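# Close the bag fully and leave it resting on table

## Task

Get the bag completely closed and resting flat on the tabletop, not leaning on either arm's base and with no part hanging past the table edge. Once the robot lets go, nothing about the bag may sag or drop; a closure that stays shut only because a gripper holds it does not count. Anything the robot is touching at the finish must not sink more than about a fingernail's width when left alone, or the goal fails. Knocking anything off the table also fails.

## Robot and tools

ROBOT. Two arms, left_arm and right_arm, each a six-joint arm with a parallel two-finger gripper. Bases in the scene frame: left_arm at (-0.043, +0.340, 0) m, quat_wxyz (+0.999, 0, 0, -0.046); right_arm at (-0.044, -0.312, 0) m, quat_wxyz (+1.000, 0, 0, +0.028). Joint ranges in rad, base to gripper: waist -2.618 to 3.054, shoulder 0.000 to 3.142, elbow 0.000 to 3.142, wrist pitch -1.571 to 1.571, wrist yaw -1.571 to 1.571, wrist roll -2.094 to 2.094. The elbow cannot lock fully straight.

FRAME. One scene frame for both arms: origin on the tabletop midway between the arms, +z up, +x outward over the table, +y toward left_arm. The names left and right are labels only, not image sides. A gripper's fingers extend along its own +z and close along its own y. end_effector_position is the pinch point between the pads, about 1 cm short of the fingertips. Reported hand positions can be somewhat off, more so at long reach.

ROW FORMAT. Every commanded row is 16 plain numbers, always including both arms: left_arm x, y, z, qw, qx, qy, qz, opening, then right_arm's 8 in that order. x, y, z is an absolute target for the pinch point in metres, scene frame; the quaternion is the absolute target orientation, w first. opening runs -1 (closed) to +1 (fully open, 0.093 m). To hold an arm still, resend its last reported pose and the desired opening unchanged; to keep an orientation, repeat the same quaternion rather than copying a drifted reading.

TOOLS.
execute_actions(actions): a list of up to 15 actions; each action is a list of up to 15 rows, one row per 1/30 s step; a short action repeats its last row to fill 15 steps. An empty list just returns state and images. An action is rejected for both arms if any target sits more than 0.6 m from that gripper's current position along any of the gripper's own axes; if the first action fails this against the last reported state, or anything is malformed, nothing runs.
move(target, speed, blocking): target is one 16-number row of absolute poses; each gripper travels a straight line to it, both finishing together, lasting 0.5 to 10 s (cut off at 10 s). speed is the top path speed in m/s, 0.002 to 0.5, default 0.25; rotation is capped at twice that in rad/s. The opening is applied at the start. Paths ignore obstacles and the other arm; grippers may lag, stray or overshoot speed, especially when nearly outstretched. Faster contact and targets set deeper past a surface push harder. blocking=false returns after 0.5 s while motion continues; then use wait or stop before sending more rows or moves.
wait(seconds): 0 to 10; the arms hold their last command, a running move continues, and it returns early when a move ends.
stop(): brakes a running move; it needs stopping distance, more when fast; fingers continue.
zoom_image(camera, region): closer look at the latest image of cam_head_left, cam_head_right, cam_high, cam_left_wrist or cam_right_wrist; region [x0, y0, x1, y1] in pixels, origin top-left, at most 504 by 504. All cameras are 896x504.
read_manual(section): only "licences"; no motion.
finished_scene(scene): pass the current scene's number; irreversible, and reports success. Call it only when the bag is settled and the robot's last command is stable.

CONTROL BEHAVIOUR. Each step, the commanded pose is clamped to within 70 mm and 16 degrees of the measured pose, then solved by damped IK with position prioritised over orientation. After an action ends the arm advances only to its last clamped pose, so far targets need further commands. Joint friction can leave the gripper up to about 31 mm short, and tiny commands may not move it. Hand target lines show where the controller is currently driving.

RESULTS. The state line gives each gripper's position and quat_wxyz. Actions also list step readings; HELD with an arm label means that arm's row was partly held back. A move adds a move: line with the outcome (done, off_target, moving, held, fault) and limits (paced: pose clipped; held: a check blocked some steps, after which the arm may surge faster than speed) plus distance to the target. If only one arm is named, the other finished fine. pose unreachable means the clearance check altered or blocked that arm's command. FAULT lines report an arm stop.

GRIP. grip_measured is the gripper motor position on the same -1..+1 scale. Pads meet near -0.94; each mm of object width adds about 0.0208; each gripper has a fixed bias up to about 0.02. Commanding below the width reading squeezes harder, up to roughly 50 to 62 N per pad (less on thin parts under about 5 mm); the reading may sit about 0.21 below width on rigid objects, more on soft ones. Keep sending the closing value to keep a hold. The last entry in each arm's Joint positions is the opening in metres, floored at zero.

HEAT AND SAFETY. Holding loads heats motors: MOTOR HOT from 75 °C, a 10 s arm stop at 90 °C, and at 100 °C the arm goes limp and falls. Avoid arm-to-arm collisions, hard presses, slams, drops and pushing anything off the table. Random tugs on held parts or pushes on loose items can occur. The robot keeps executing while you compose replies, so long replies mean longer holds.

Each tool is called after "Request:" as name(argument=value, ...), one argument or row to a line, values as JSON.

## Session

Request:
execute_actions(
  actions=[],
)

Scene clock: 0.00 s.
left_arm: end_effector_position=(+0.1848, +0.5006, +0.1912) grip_measured=+0.988 end_effector_quat_wxyz=(+0.178, -0.545, +0.790, +0.216) | right_arm: end_effector_position=(+0.2029, +0.0568, +0.2319) grip_measured=+1.000 end_effector_quat_wxyz=(+0.026, -0.326, +0.793, +0.514)
Joint positions: left_arm=[ 0.404  1.356  1.25  -1.223 -0.518 -0.832  0.093] | right_arm=[ 0.601  1.821  1.603 -0.825 -0.994  0.168  0.093]
Joint velocities: left_arm=[ 0.002  0.002 -0.007 -0.007  0.051  0.022  0.001] | right_arm=[ 0.002 -0.007 -0.002  0.022 -0.022 -0.007  0.   ]
Motor temperatures (°C, as the motors report them): left_arm=[30 28 31 28 27 30] | right_arm=[28 29 27 29 30 30]
Hand target (left_arm): +0.185, +0.501, +0.191; +0.178, -0.545, +0.790, +0.216
Hand target (right_arm): +0.203, +0.057, +0.232; +0.026, -0.326, +0.793, +0.514

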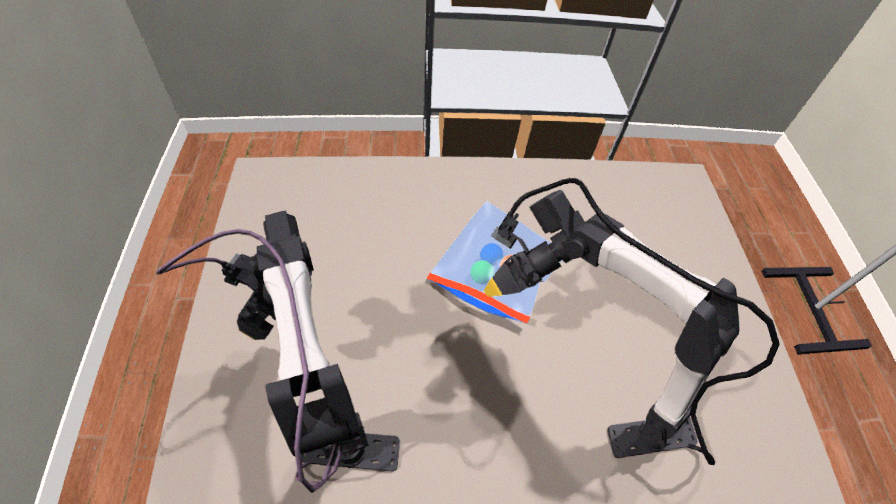

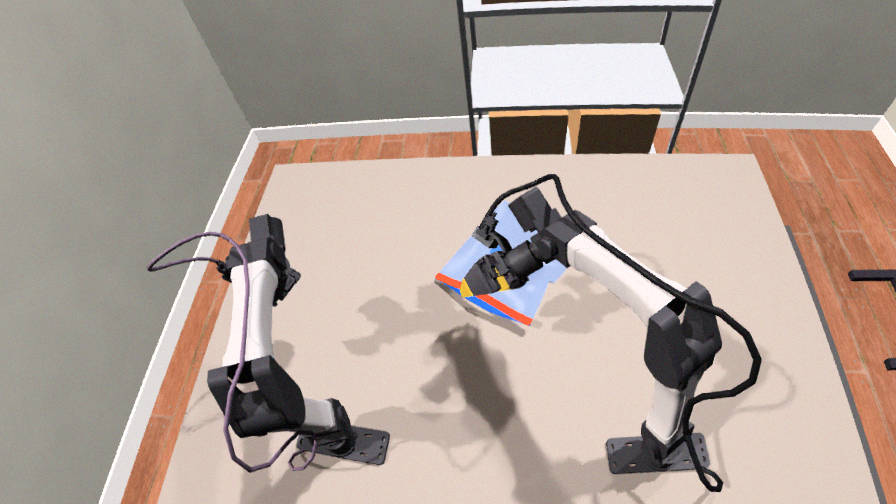

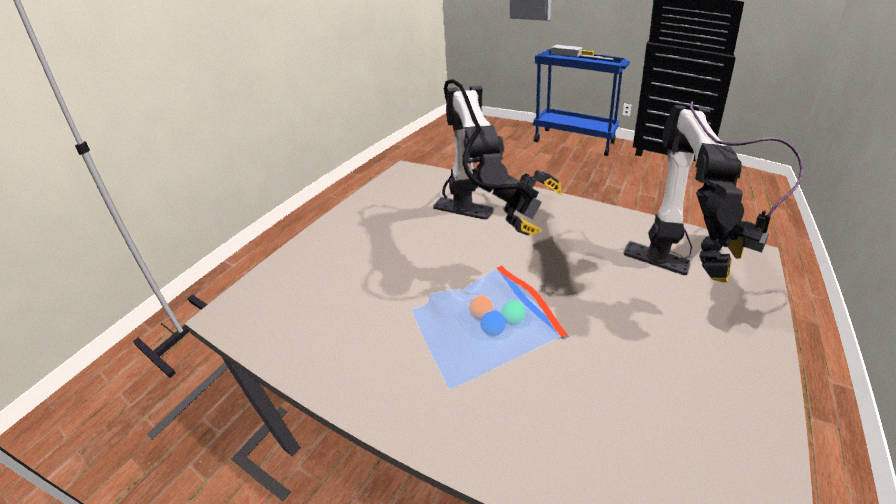

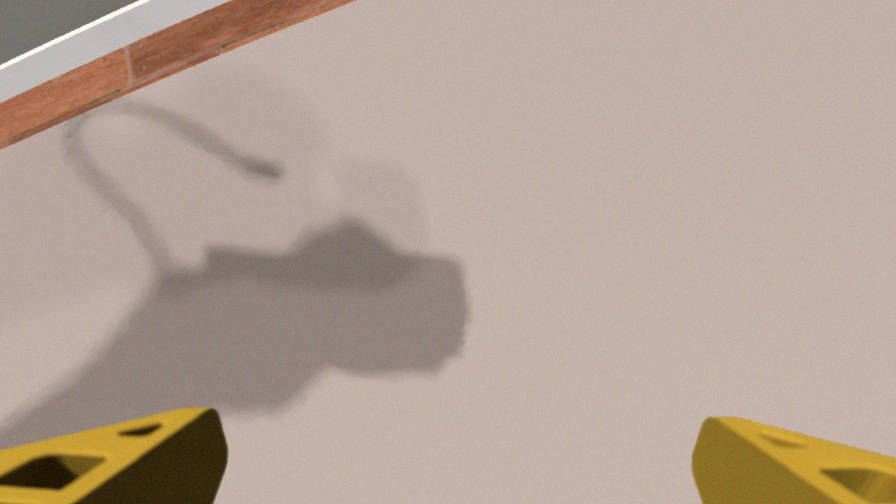

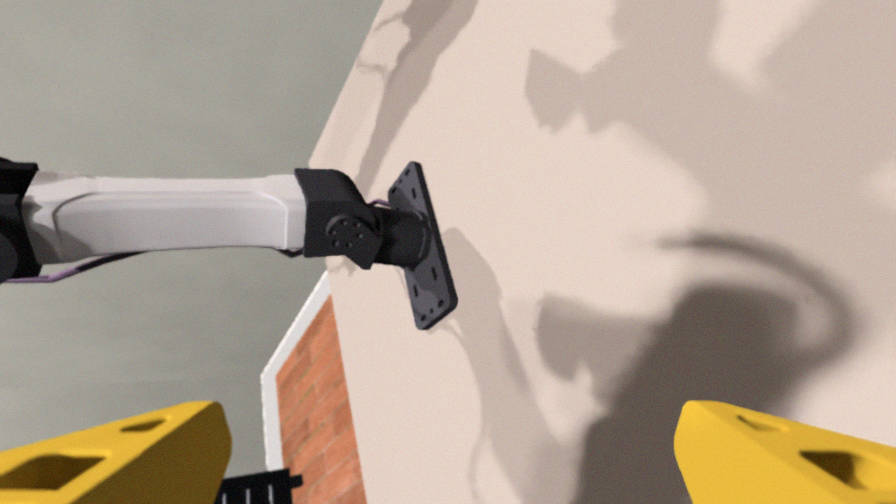

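Request:
zoom_image(
  camera="cam_high",
  region=[390, 240, 600, 400],
)

Request:
zoom_image(
  camera="cam_head_left",
  region=[400, 180, 580, 340],
)

Region (390, 240, 600, 400) of cam_high's 896x504 image, scaled by 2.400, with more detail than that image has; it fills the top 384 rows of this view, and the rest is white.

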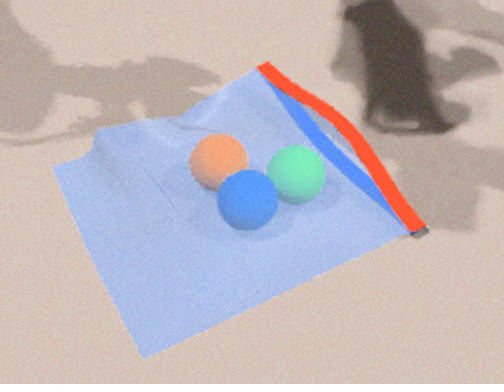

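Region (400, 180, 580, 340) of cam_head_left's 896x504 image, scaled by 2.800, with more detail than that image has.

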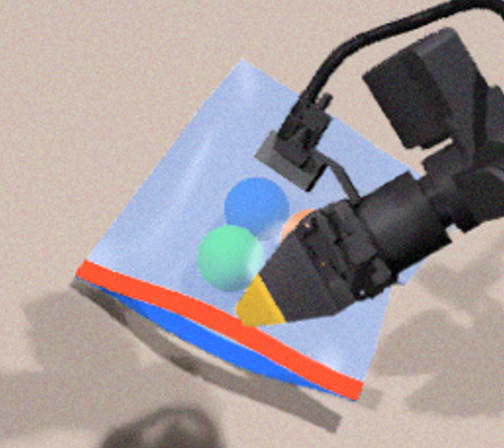

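Request:
move(
  target=[0.25, 0.22, 0.30, 0, 0, 1, 0, 1, 0.22, -0.15, 0.30, 0, 0, 1, 0, 1],
  speed=0.25,
)

Scene clock: 5.83 s.
left_arm: end_effector_position=(+0.2516, +0.2255, +0.2972) grip_measured=+0.988 end_effector_quat_wxyz=(+0.179, -0.006, +0.982, -0.054) | right_arm: end_effector_position=(+0.2304, -0.1446, +0.3032) grip_measured=+1.000 end_effector_quat_wxyz=(+0.170, -0.002, +0.979, +0.113)
Joint positions: left_arm=[-0.297  1.575  1.949 -1.569 -0.039 -0.394  0.093] | right_arm=[ 0.481  1.574  1.961 -1.548 -0.021  0.538  0.093]
Joint velocities: left_arm=[ 0.002 -0.007  0.007 -0.007  0.066  0.022  0.001] | right_arm=[ 0.002 -0.007  0.002 -0.095  0.081  0.066  0.   ]
Motor temperatures (°C, as the motors report them): left_arm=[30 29 32 29 27 30] | right_arm=[28 31 28 29 30 30]
Hand target (left_arm): +0.254, +0.222, +0.298; +0.176, +0.000, +0.983, -0.058
Hand target (right_arm): +0.224, -0.148, +0.298; +0.163, -0.001, +0.981, +0.103
Off the commanded pose (left_arm): 0.006 m, 22 deg; orientation clipped at the last step of the last action.
Off the commanded pose (right_arm): 0.012 m, 24 deg; orientation clipped at the last step of the last action.
joint sent to its limit (left arm) — the command would take joint 4 (wrist pitch) past its lower limit, so that joint was sent only as far as its limit.
joint sent to its limit (right arm) — the command would take joint 4 (wrist pitch) past its lower limit, so that joint was sent only as far as its limit.
move: off_target (left_arm, right_arm); limits=paced

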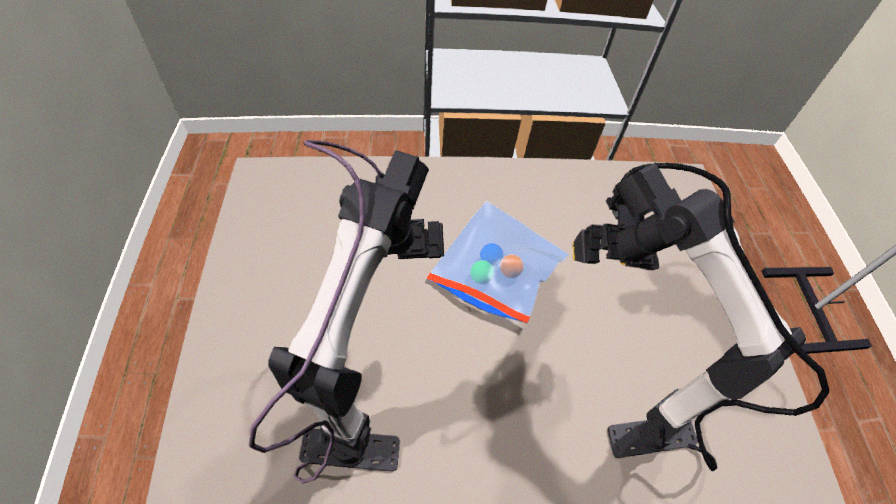

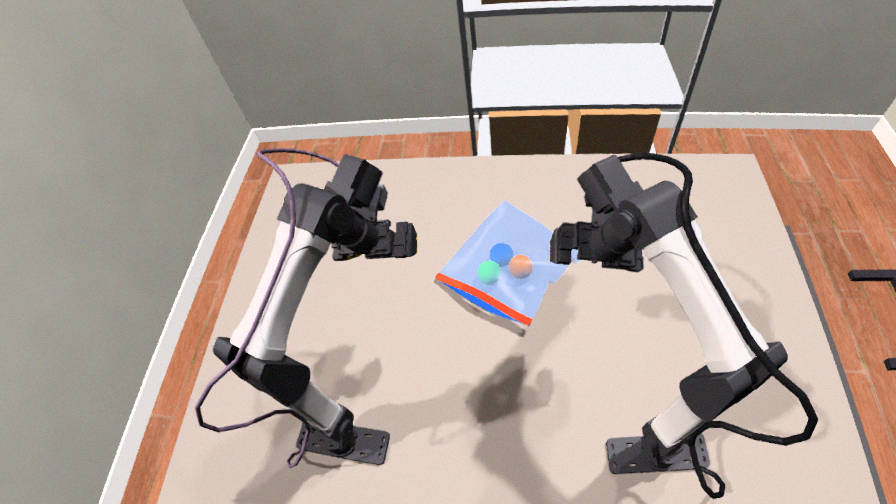

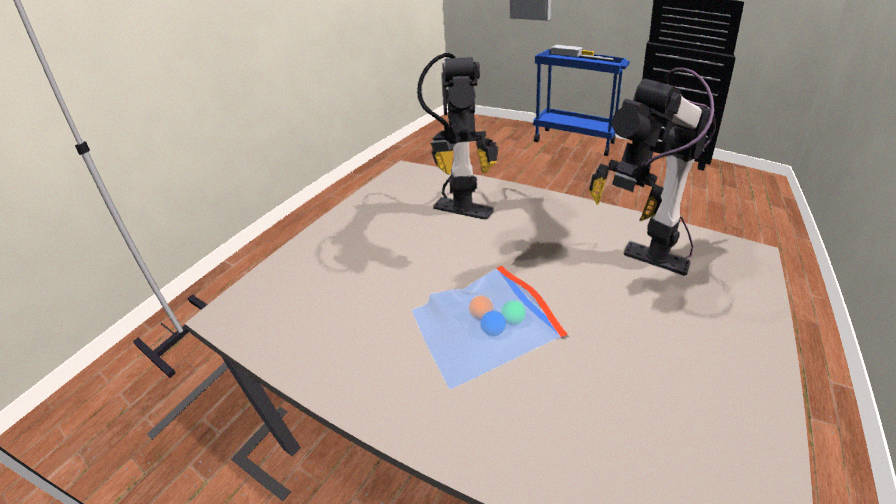

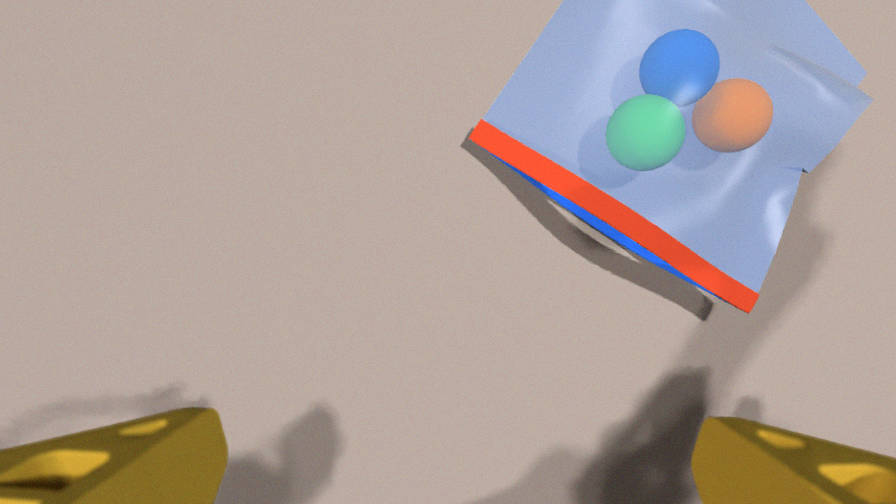

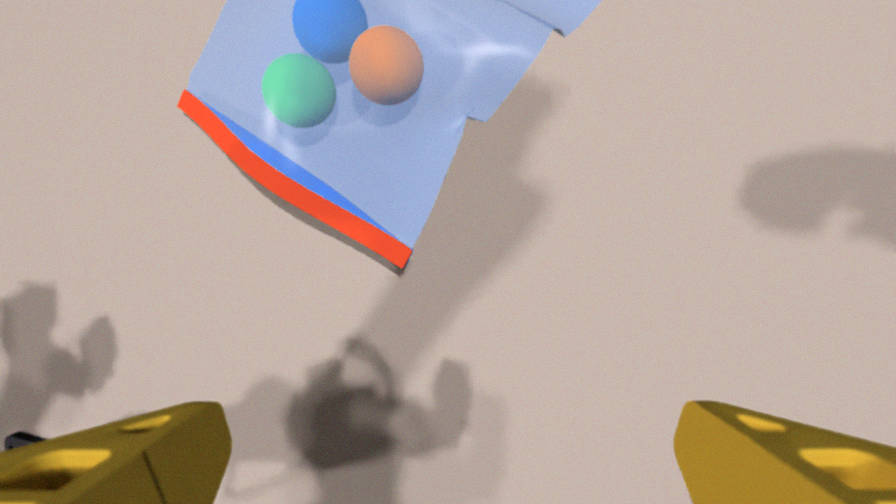

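Request:
move(
  target=[0.27, 0.015, 0.10, 0, -0.492, 0.870, 0, -1, 0.232, -0.05, 0.09, 0.058, 0.261, 0.941, 0.209, -1],
  speed=0.2,
)

Scene clock: 28.13 s.
left_arm: end_effector_position=(+0.2724, +0.0210, +0.1026) grip_measured=-1.000 end_effector_quat_wxyz=(+0.012, -0.489, +0.872, -0.004) | right_arm: end_effector_position=(+0.2370, -0.0513, +0.1041) grip_measured=-0.976 end_effector_quat_wxyz=(+0.071, +0.261, +0.938, +0.219)
Joint positions: left_arm=[-0.705  2.295  2.189 -1.45  -0.022 -1.82   0.   ] | right_arm=[ 0.635  1.62   1.157 -0.661 -0.129  1.265  0.   ]
Joint velocities: left_arm=[-0.017 -0.002 -0.017 -0.022  0.037  0.007  0.   ] | right_arm=[ 0.002  0.007 -0.002 -0.081 -0.051  0.022  0.   ]
Motor temperatures (°C, as the motors report them): left_arm=[30 31 35 30 27 30] | right_arm=[28 35 29 31 30 30]
Hand target (left_arm): +0.270, +0.017, +0.101; +0.006, -0.490, +0.872, -0.001
Hand target (right_arm): +0.230, -0.051, +0.090; +0.057, +0.261, +0.941, +0.209
Off the commanded pose (left_arm): 0.007 m, 2 deg.
Off the commanded pose (right_arm): 0.015 m, 2 deg.
move: off_target (right_arm)

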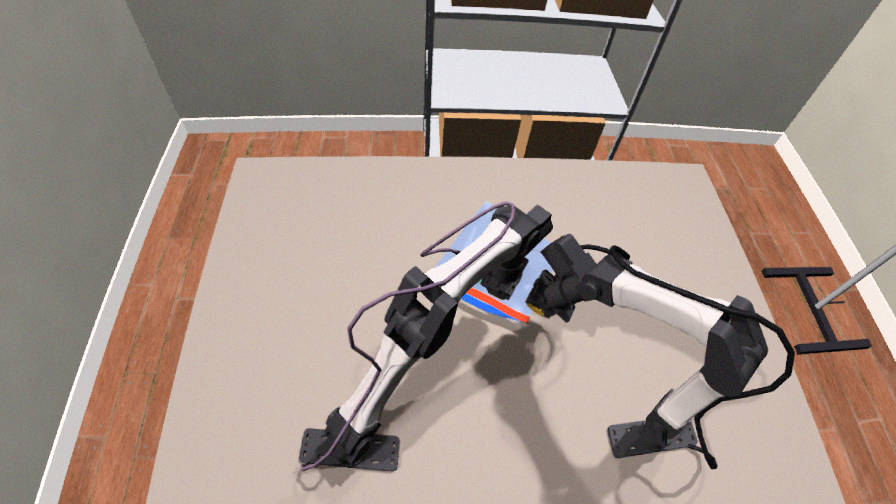

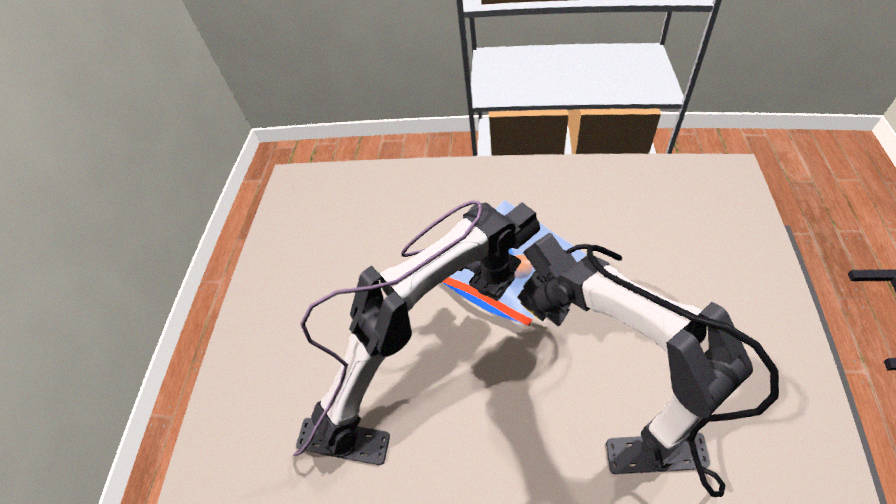

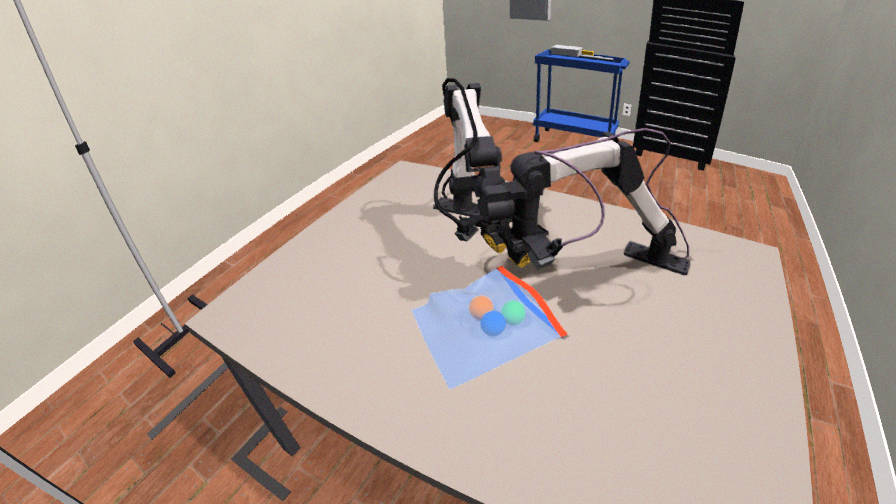

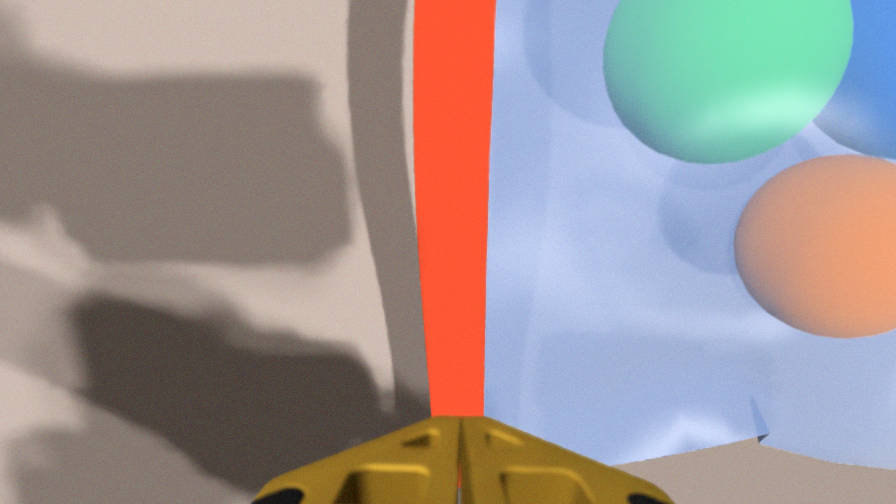

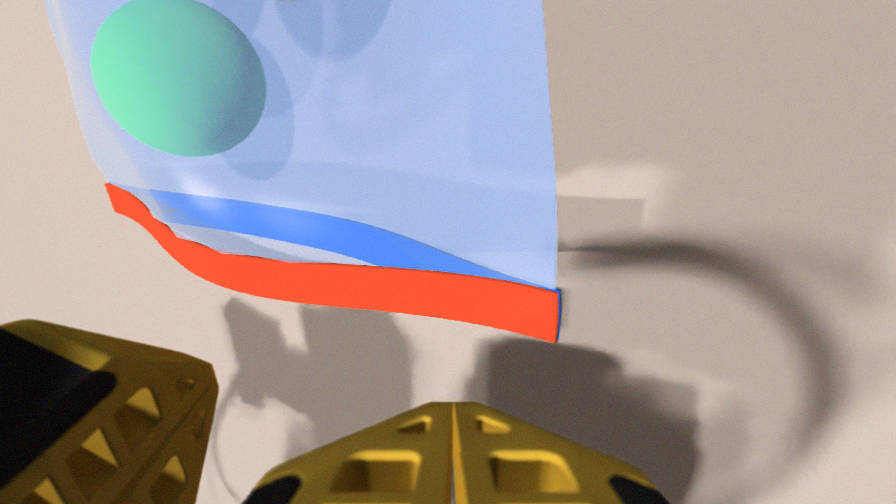

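Request:
move(
  target=[0.27, 0.017, 0.10, 0, -0.492, 0.870, 0, -1, 0.235, -0.044, 0.045, 0.058, 0.261, 0.941, 0.209, -1],
  speed=0.1,
)

Scene clock: 31.70 s.
left_arm: end_effector_position=(+0.2701, +0.0206, +0.1025) grip_measured=-1.000 end_effector_quat_wxyz=(+0.006, -0.490, +0.872, -0.003) | right_arm: end_effector_position=(+0.2421, -0.0434, +0.0584) grip_measured=-0.976 end_effector_quat_wxyz=(+0.070, +0.261, +0.938, +0.219)
Joint positions: left_arm=[-0.705  2.295  2.189 -1.455 -0.01  -1.822  0.   ] | right_arm=[ 0.643  1.708  1.064 -0.481 -0.129  1.271  0.   ]
Joint velocities: left_arm=[ 0.007 -0.032 -0.007 -0.022 -0.066  0.022  0.   ] | right_arm=[-0.002  0.012 -0.017 -0.022 -0.051  0.095  0.   ]
Motor temperatures (°C, as the motors report them): left_arm=[30 32 35 30 27 30] | right_arm=[28 35 29 31 30 30]
Hand target (left_arm): +0.270, +0.017, +0.100; +0.000, -0.492, +0.871, -0.001
Hand target (right_arm): +0.235, -0.044, +0.046; +0.058, +0.261, +0.941, +0.209
Off the commanded pose (left_arm): 0.004 m, 1 deg.
Off the commanded pose (right_arm): 0.015 m, 2 deg.
move: off_target (right_arm)

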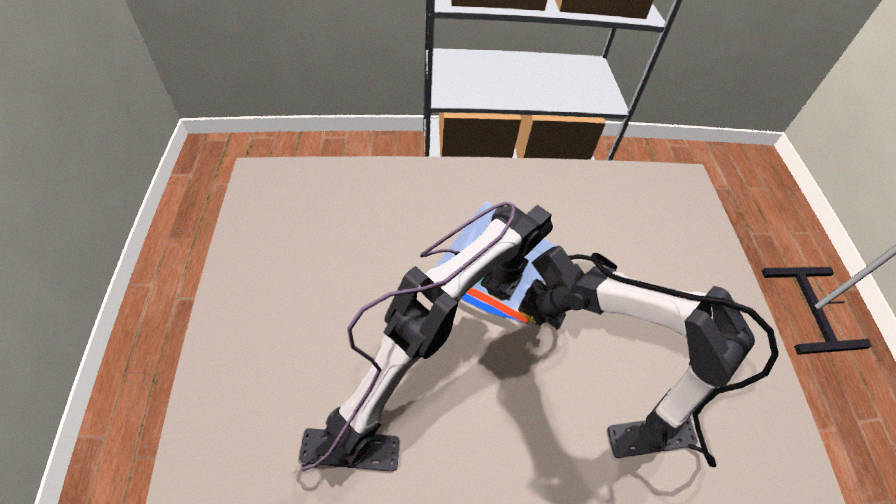

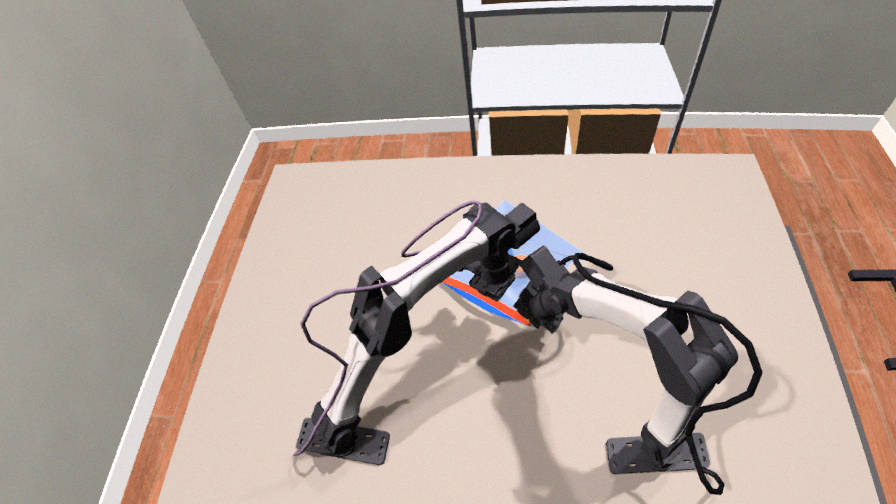

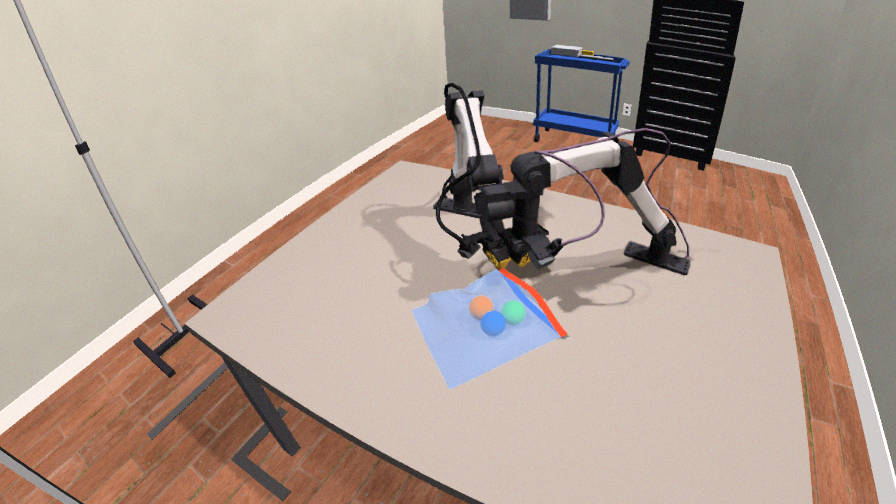

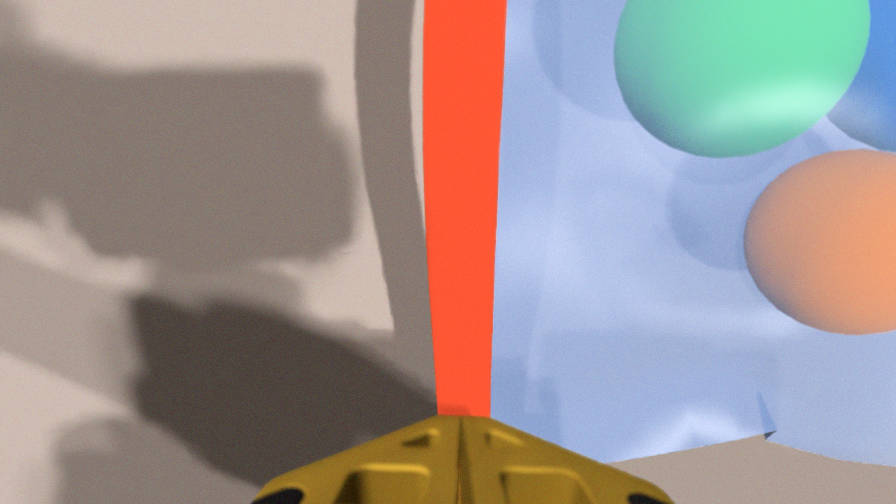

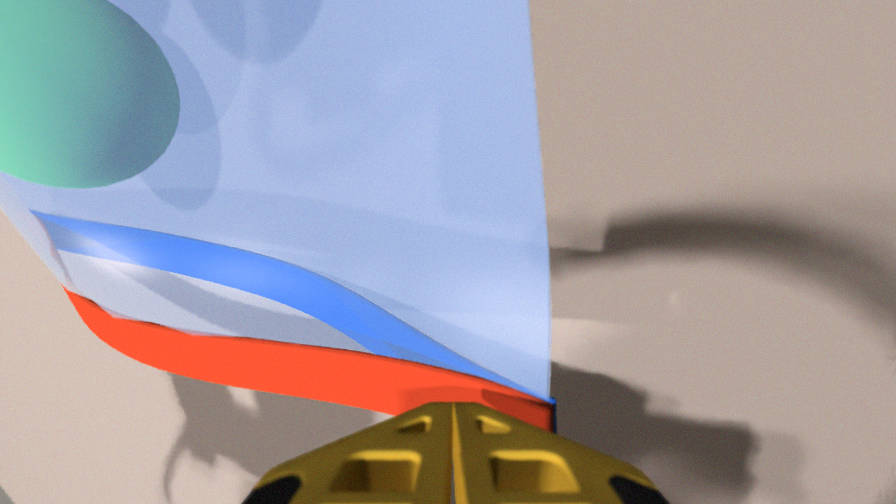

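Request:
move(
  target=[0.27, 0.017, 0.10, 0, -0.492, 0.870, 0, -1, 0.229, -0.042, 0.0, 0.058, 0.261, 0.941, 0.209, -1],
  speed=0.06,
)

Scene clock: 34.40 s.
left_arm: end_effector_position=(+0.2701, +0.0206, +0.1025) grip_measured=-1.000 end_effector_quat_wxyz=(+0.006, -0.490, +0.872, -0.003) | right_arm: end_effector_position=(+0.2396, -0.0380, +0.0192) grip_measured=-0.976 end_effector_quat_wxyz=(+0.071, +0.260, +0.936, +0.227)
Joint positions: left_arm=[-0.705  2.295  2.189 -1.455 -0.01  -1.822  0.   ] | right_arm=[ 0.657  1.779  0.964 -0.291 -0.129  1.286  0.   ]
Joint velocities: left_arm=[ 0.012  0.007  0.007 -0.066 -0.051 -0.081  0.   ] | right_arm=[-0.002 -0.027  0.002 -0.037 -0.007  0.007  0.   ]
Motor temperatures (°C, as the motors report them): left_arm=[30 33 36 30 27 30] | right_arm=[28 35 29 31 30 30]
Hand target (left_arm): +0.270, +0.017, +0.100; +0.000, -0.492, +0.870, -0.001
Hand target (right_arm): +0.229, -0.043, +0.001; +0.058, +0.261, +0.941, +0.209
Off the commanded pose (left_arm): 0.004 m, 1 deg.
Off the commanded pose (right_arm): 0.022 m, 3 deg.
move: off_target (right_arm)

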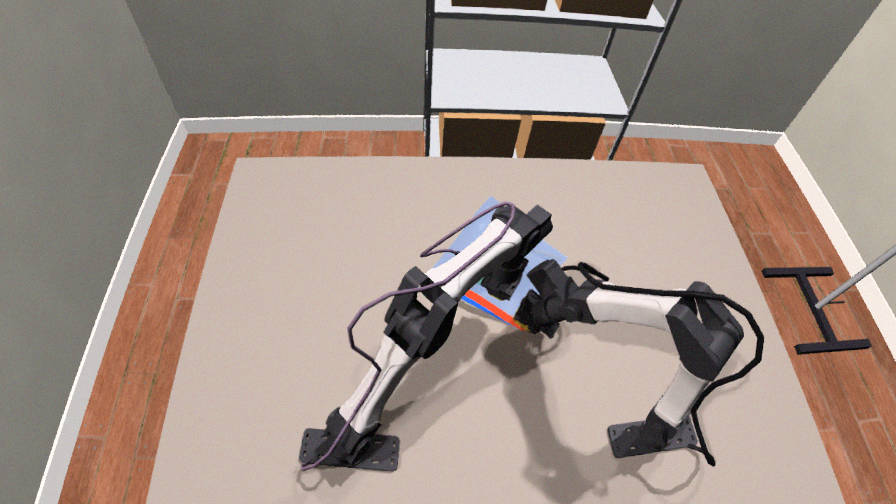

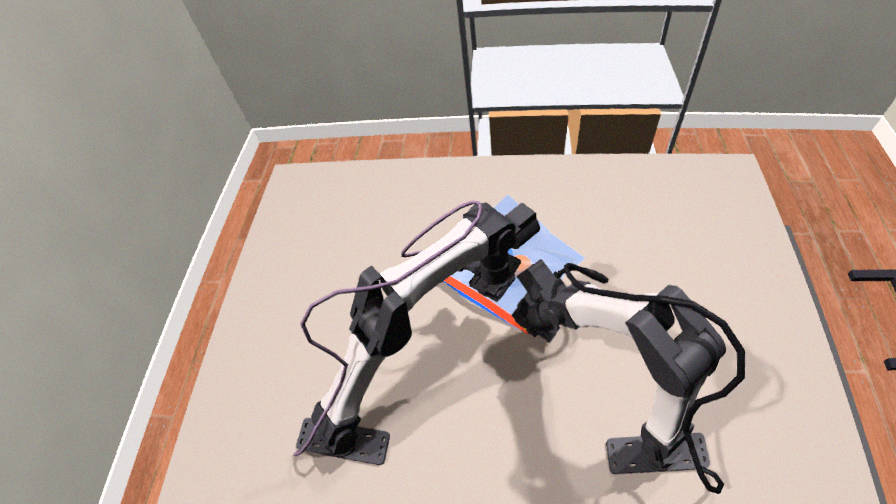

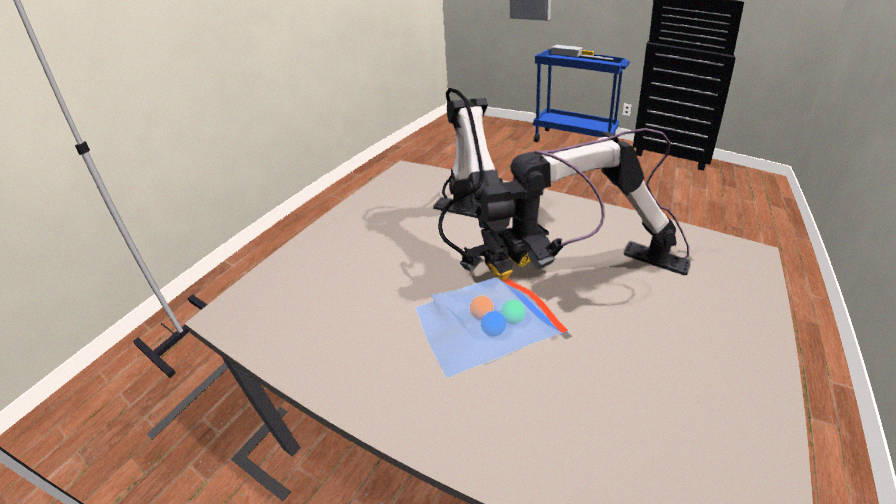

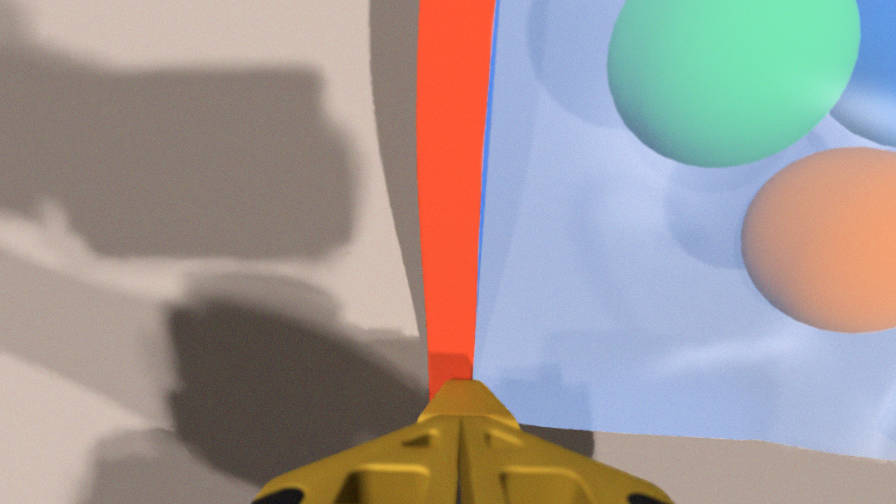

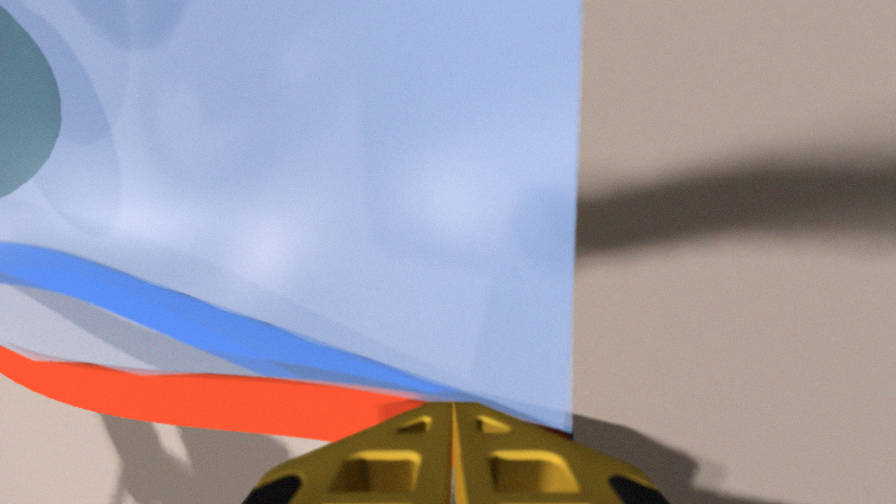

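Request:
move(
  target=[0.269, 0.019, 0.0, 0, -0.492, 0.870, 0, -1, 0.229, -0.042, -0.012, 0.058, 0.261, 0.941, 0.209, -1],
  speed=0.06,
)

Scene clock: 37.50 s.
left_arm: end_effector_position=(+0.2711, +0.0197, +0.0412) grip_measured=-1.000 end_effector_quat_wxyz=(+0.007, -0.490, +0.872, -0.007) | right_arm: end_effector_position=(+0.2457, -0.0327, +0.0171) grip_measured=-0.976 end_effector_quat_wxyz=(+0.082, +0.258, +0.932, +0.243)
Joint positions: left_arm=[-0.705  2.291  1.938 -1.201 -0.01  -1.822  0.   ] | right_arm=[ 0.657  1.792  0.95  -0.225 -0.129  1.286  0.   ]
Joint velocities: left_arm=[-0.017 -0.002 -0.002 -0.066  0.051  0.022  0.   ] | right_arm=[-0.007 -0.012 -0.007  0.022 -0.037  0.007  0.   ]
Motor temperatures (°C, as the motors report them): left_arm=[30 34 36 29 27 30] | right_arm=[28 35 29 31 30 30]
Hand target (left_arm): +0.271, +0.020, +0.041; +0.007, -0.490, +0.872, -0.006
Hand target (right_arm): +0.228, -0.043, -0.010; +0.058, +0.261, +0.941, +0.209
Off the commanded pose (left_arm): 0.041 m, 1 deg.
Off the commanded pose (right_arm): 0.035 m, 5 deg.
move: held (left_arm), off_target (right_arm); limits=held; held on 19 of 59 steps (left_arm), including the last (left_arm)
pose unreachable (left arm): on one or more control steps of this call, first in action 0 (counted from 0), this arm could not follow its commanded pose, so it was not sent that pose on those steps. On the call's last step it was still not sent that pose. It may still have moved: this result reports where it is.
cause: the commanded pose would bring a part of the arm too close to another arm (this arm's wrist (the part past joint 4) and the other arm's wrist (the part past joint 4)).

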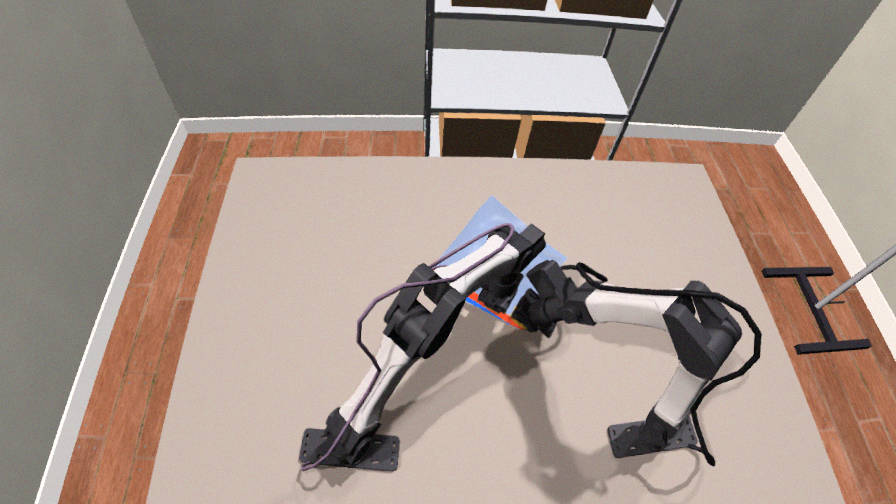

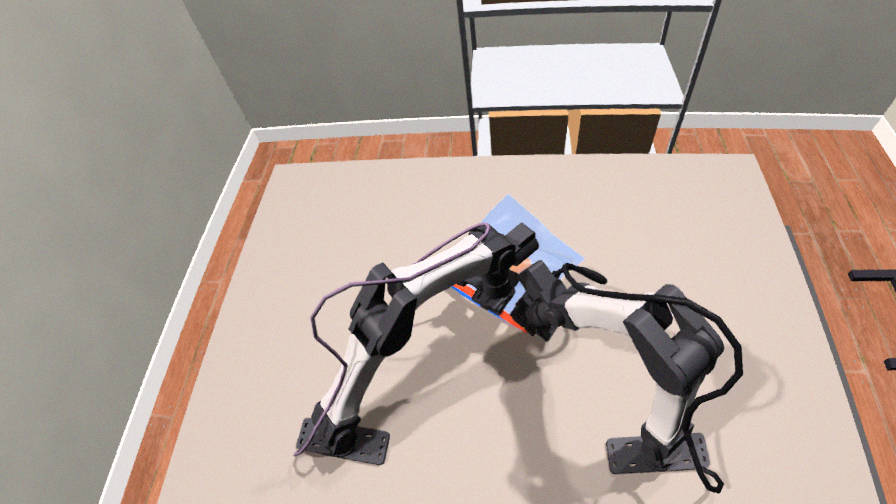

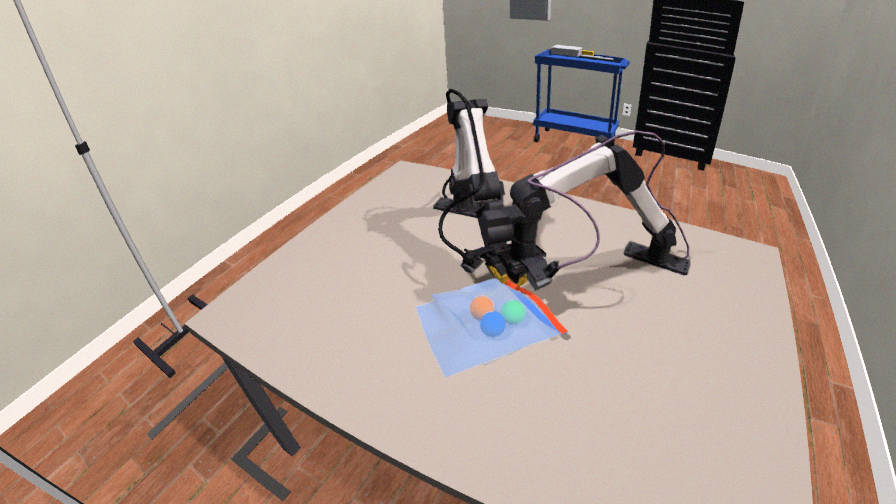

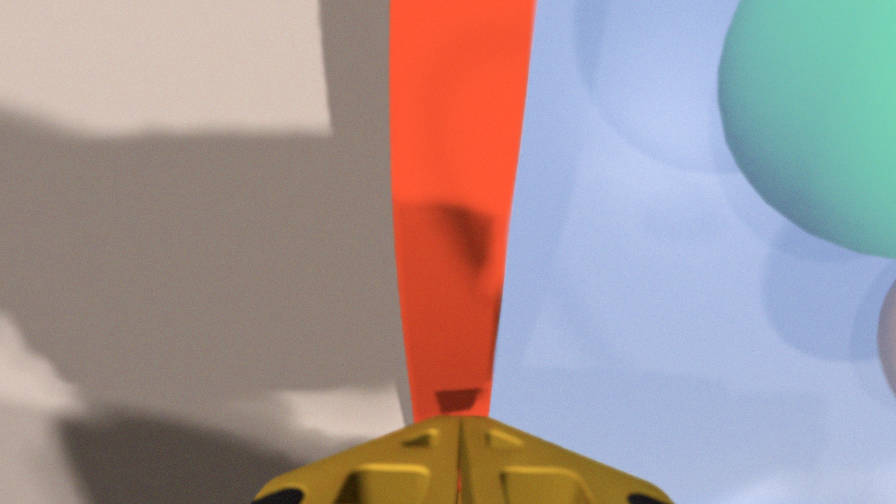

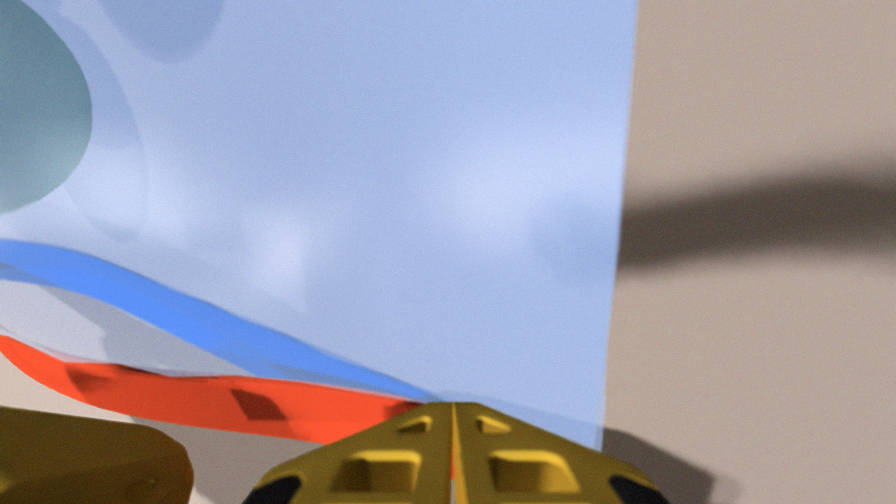

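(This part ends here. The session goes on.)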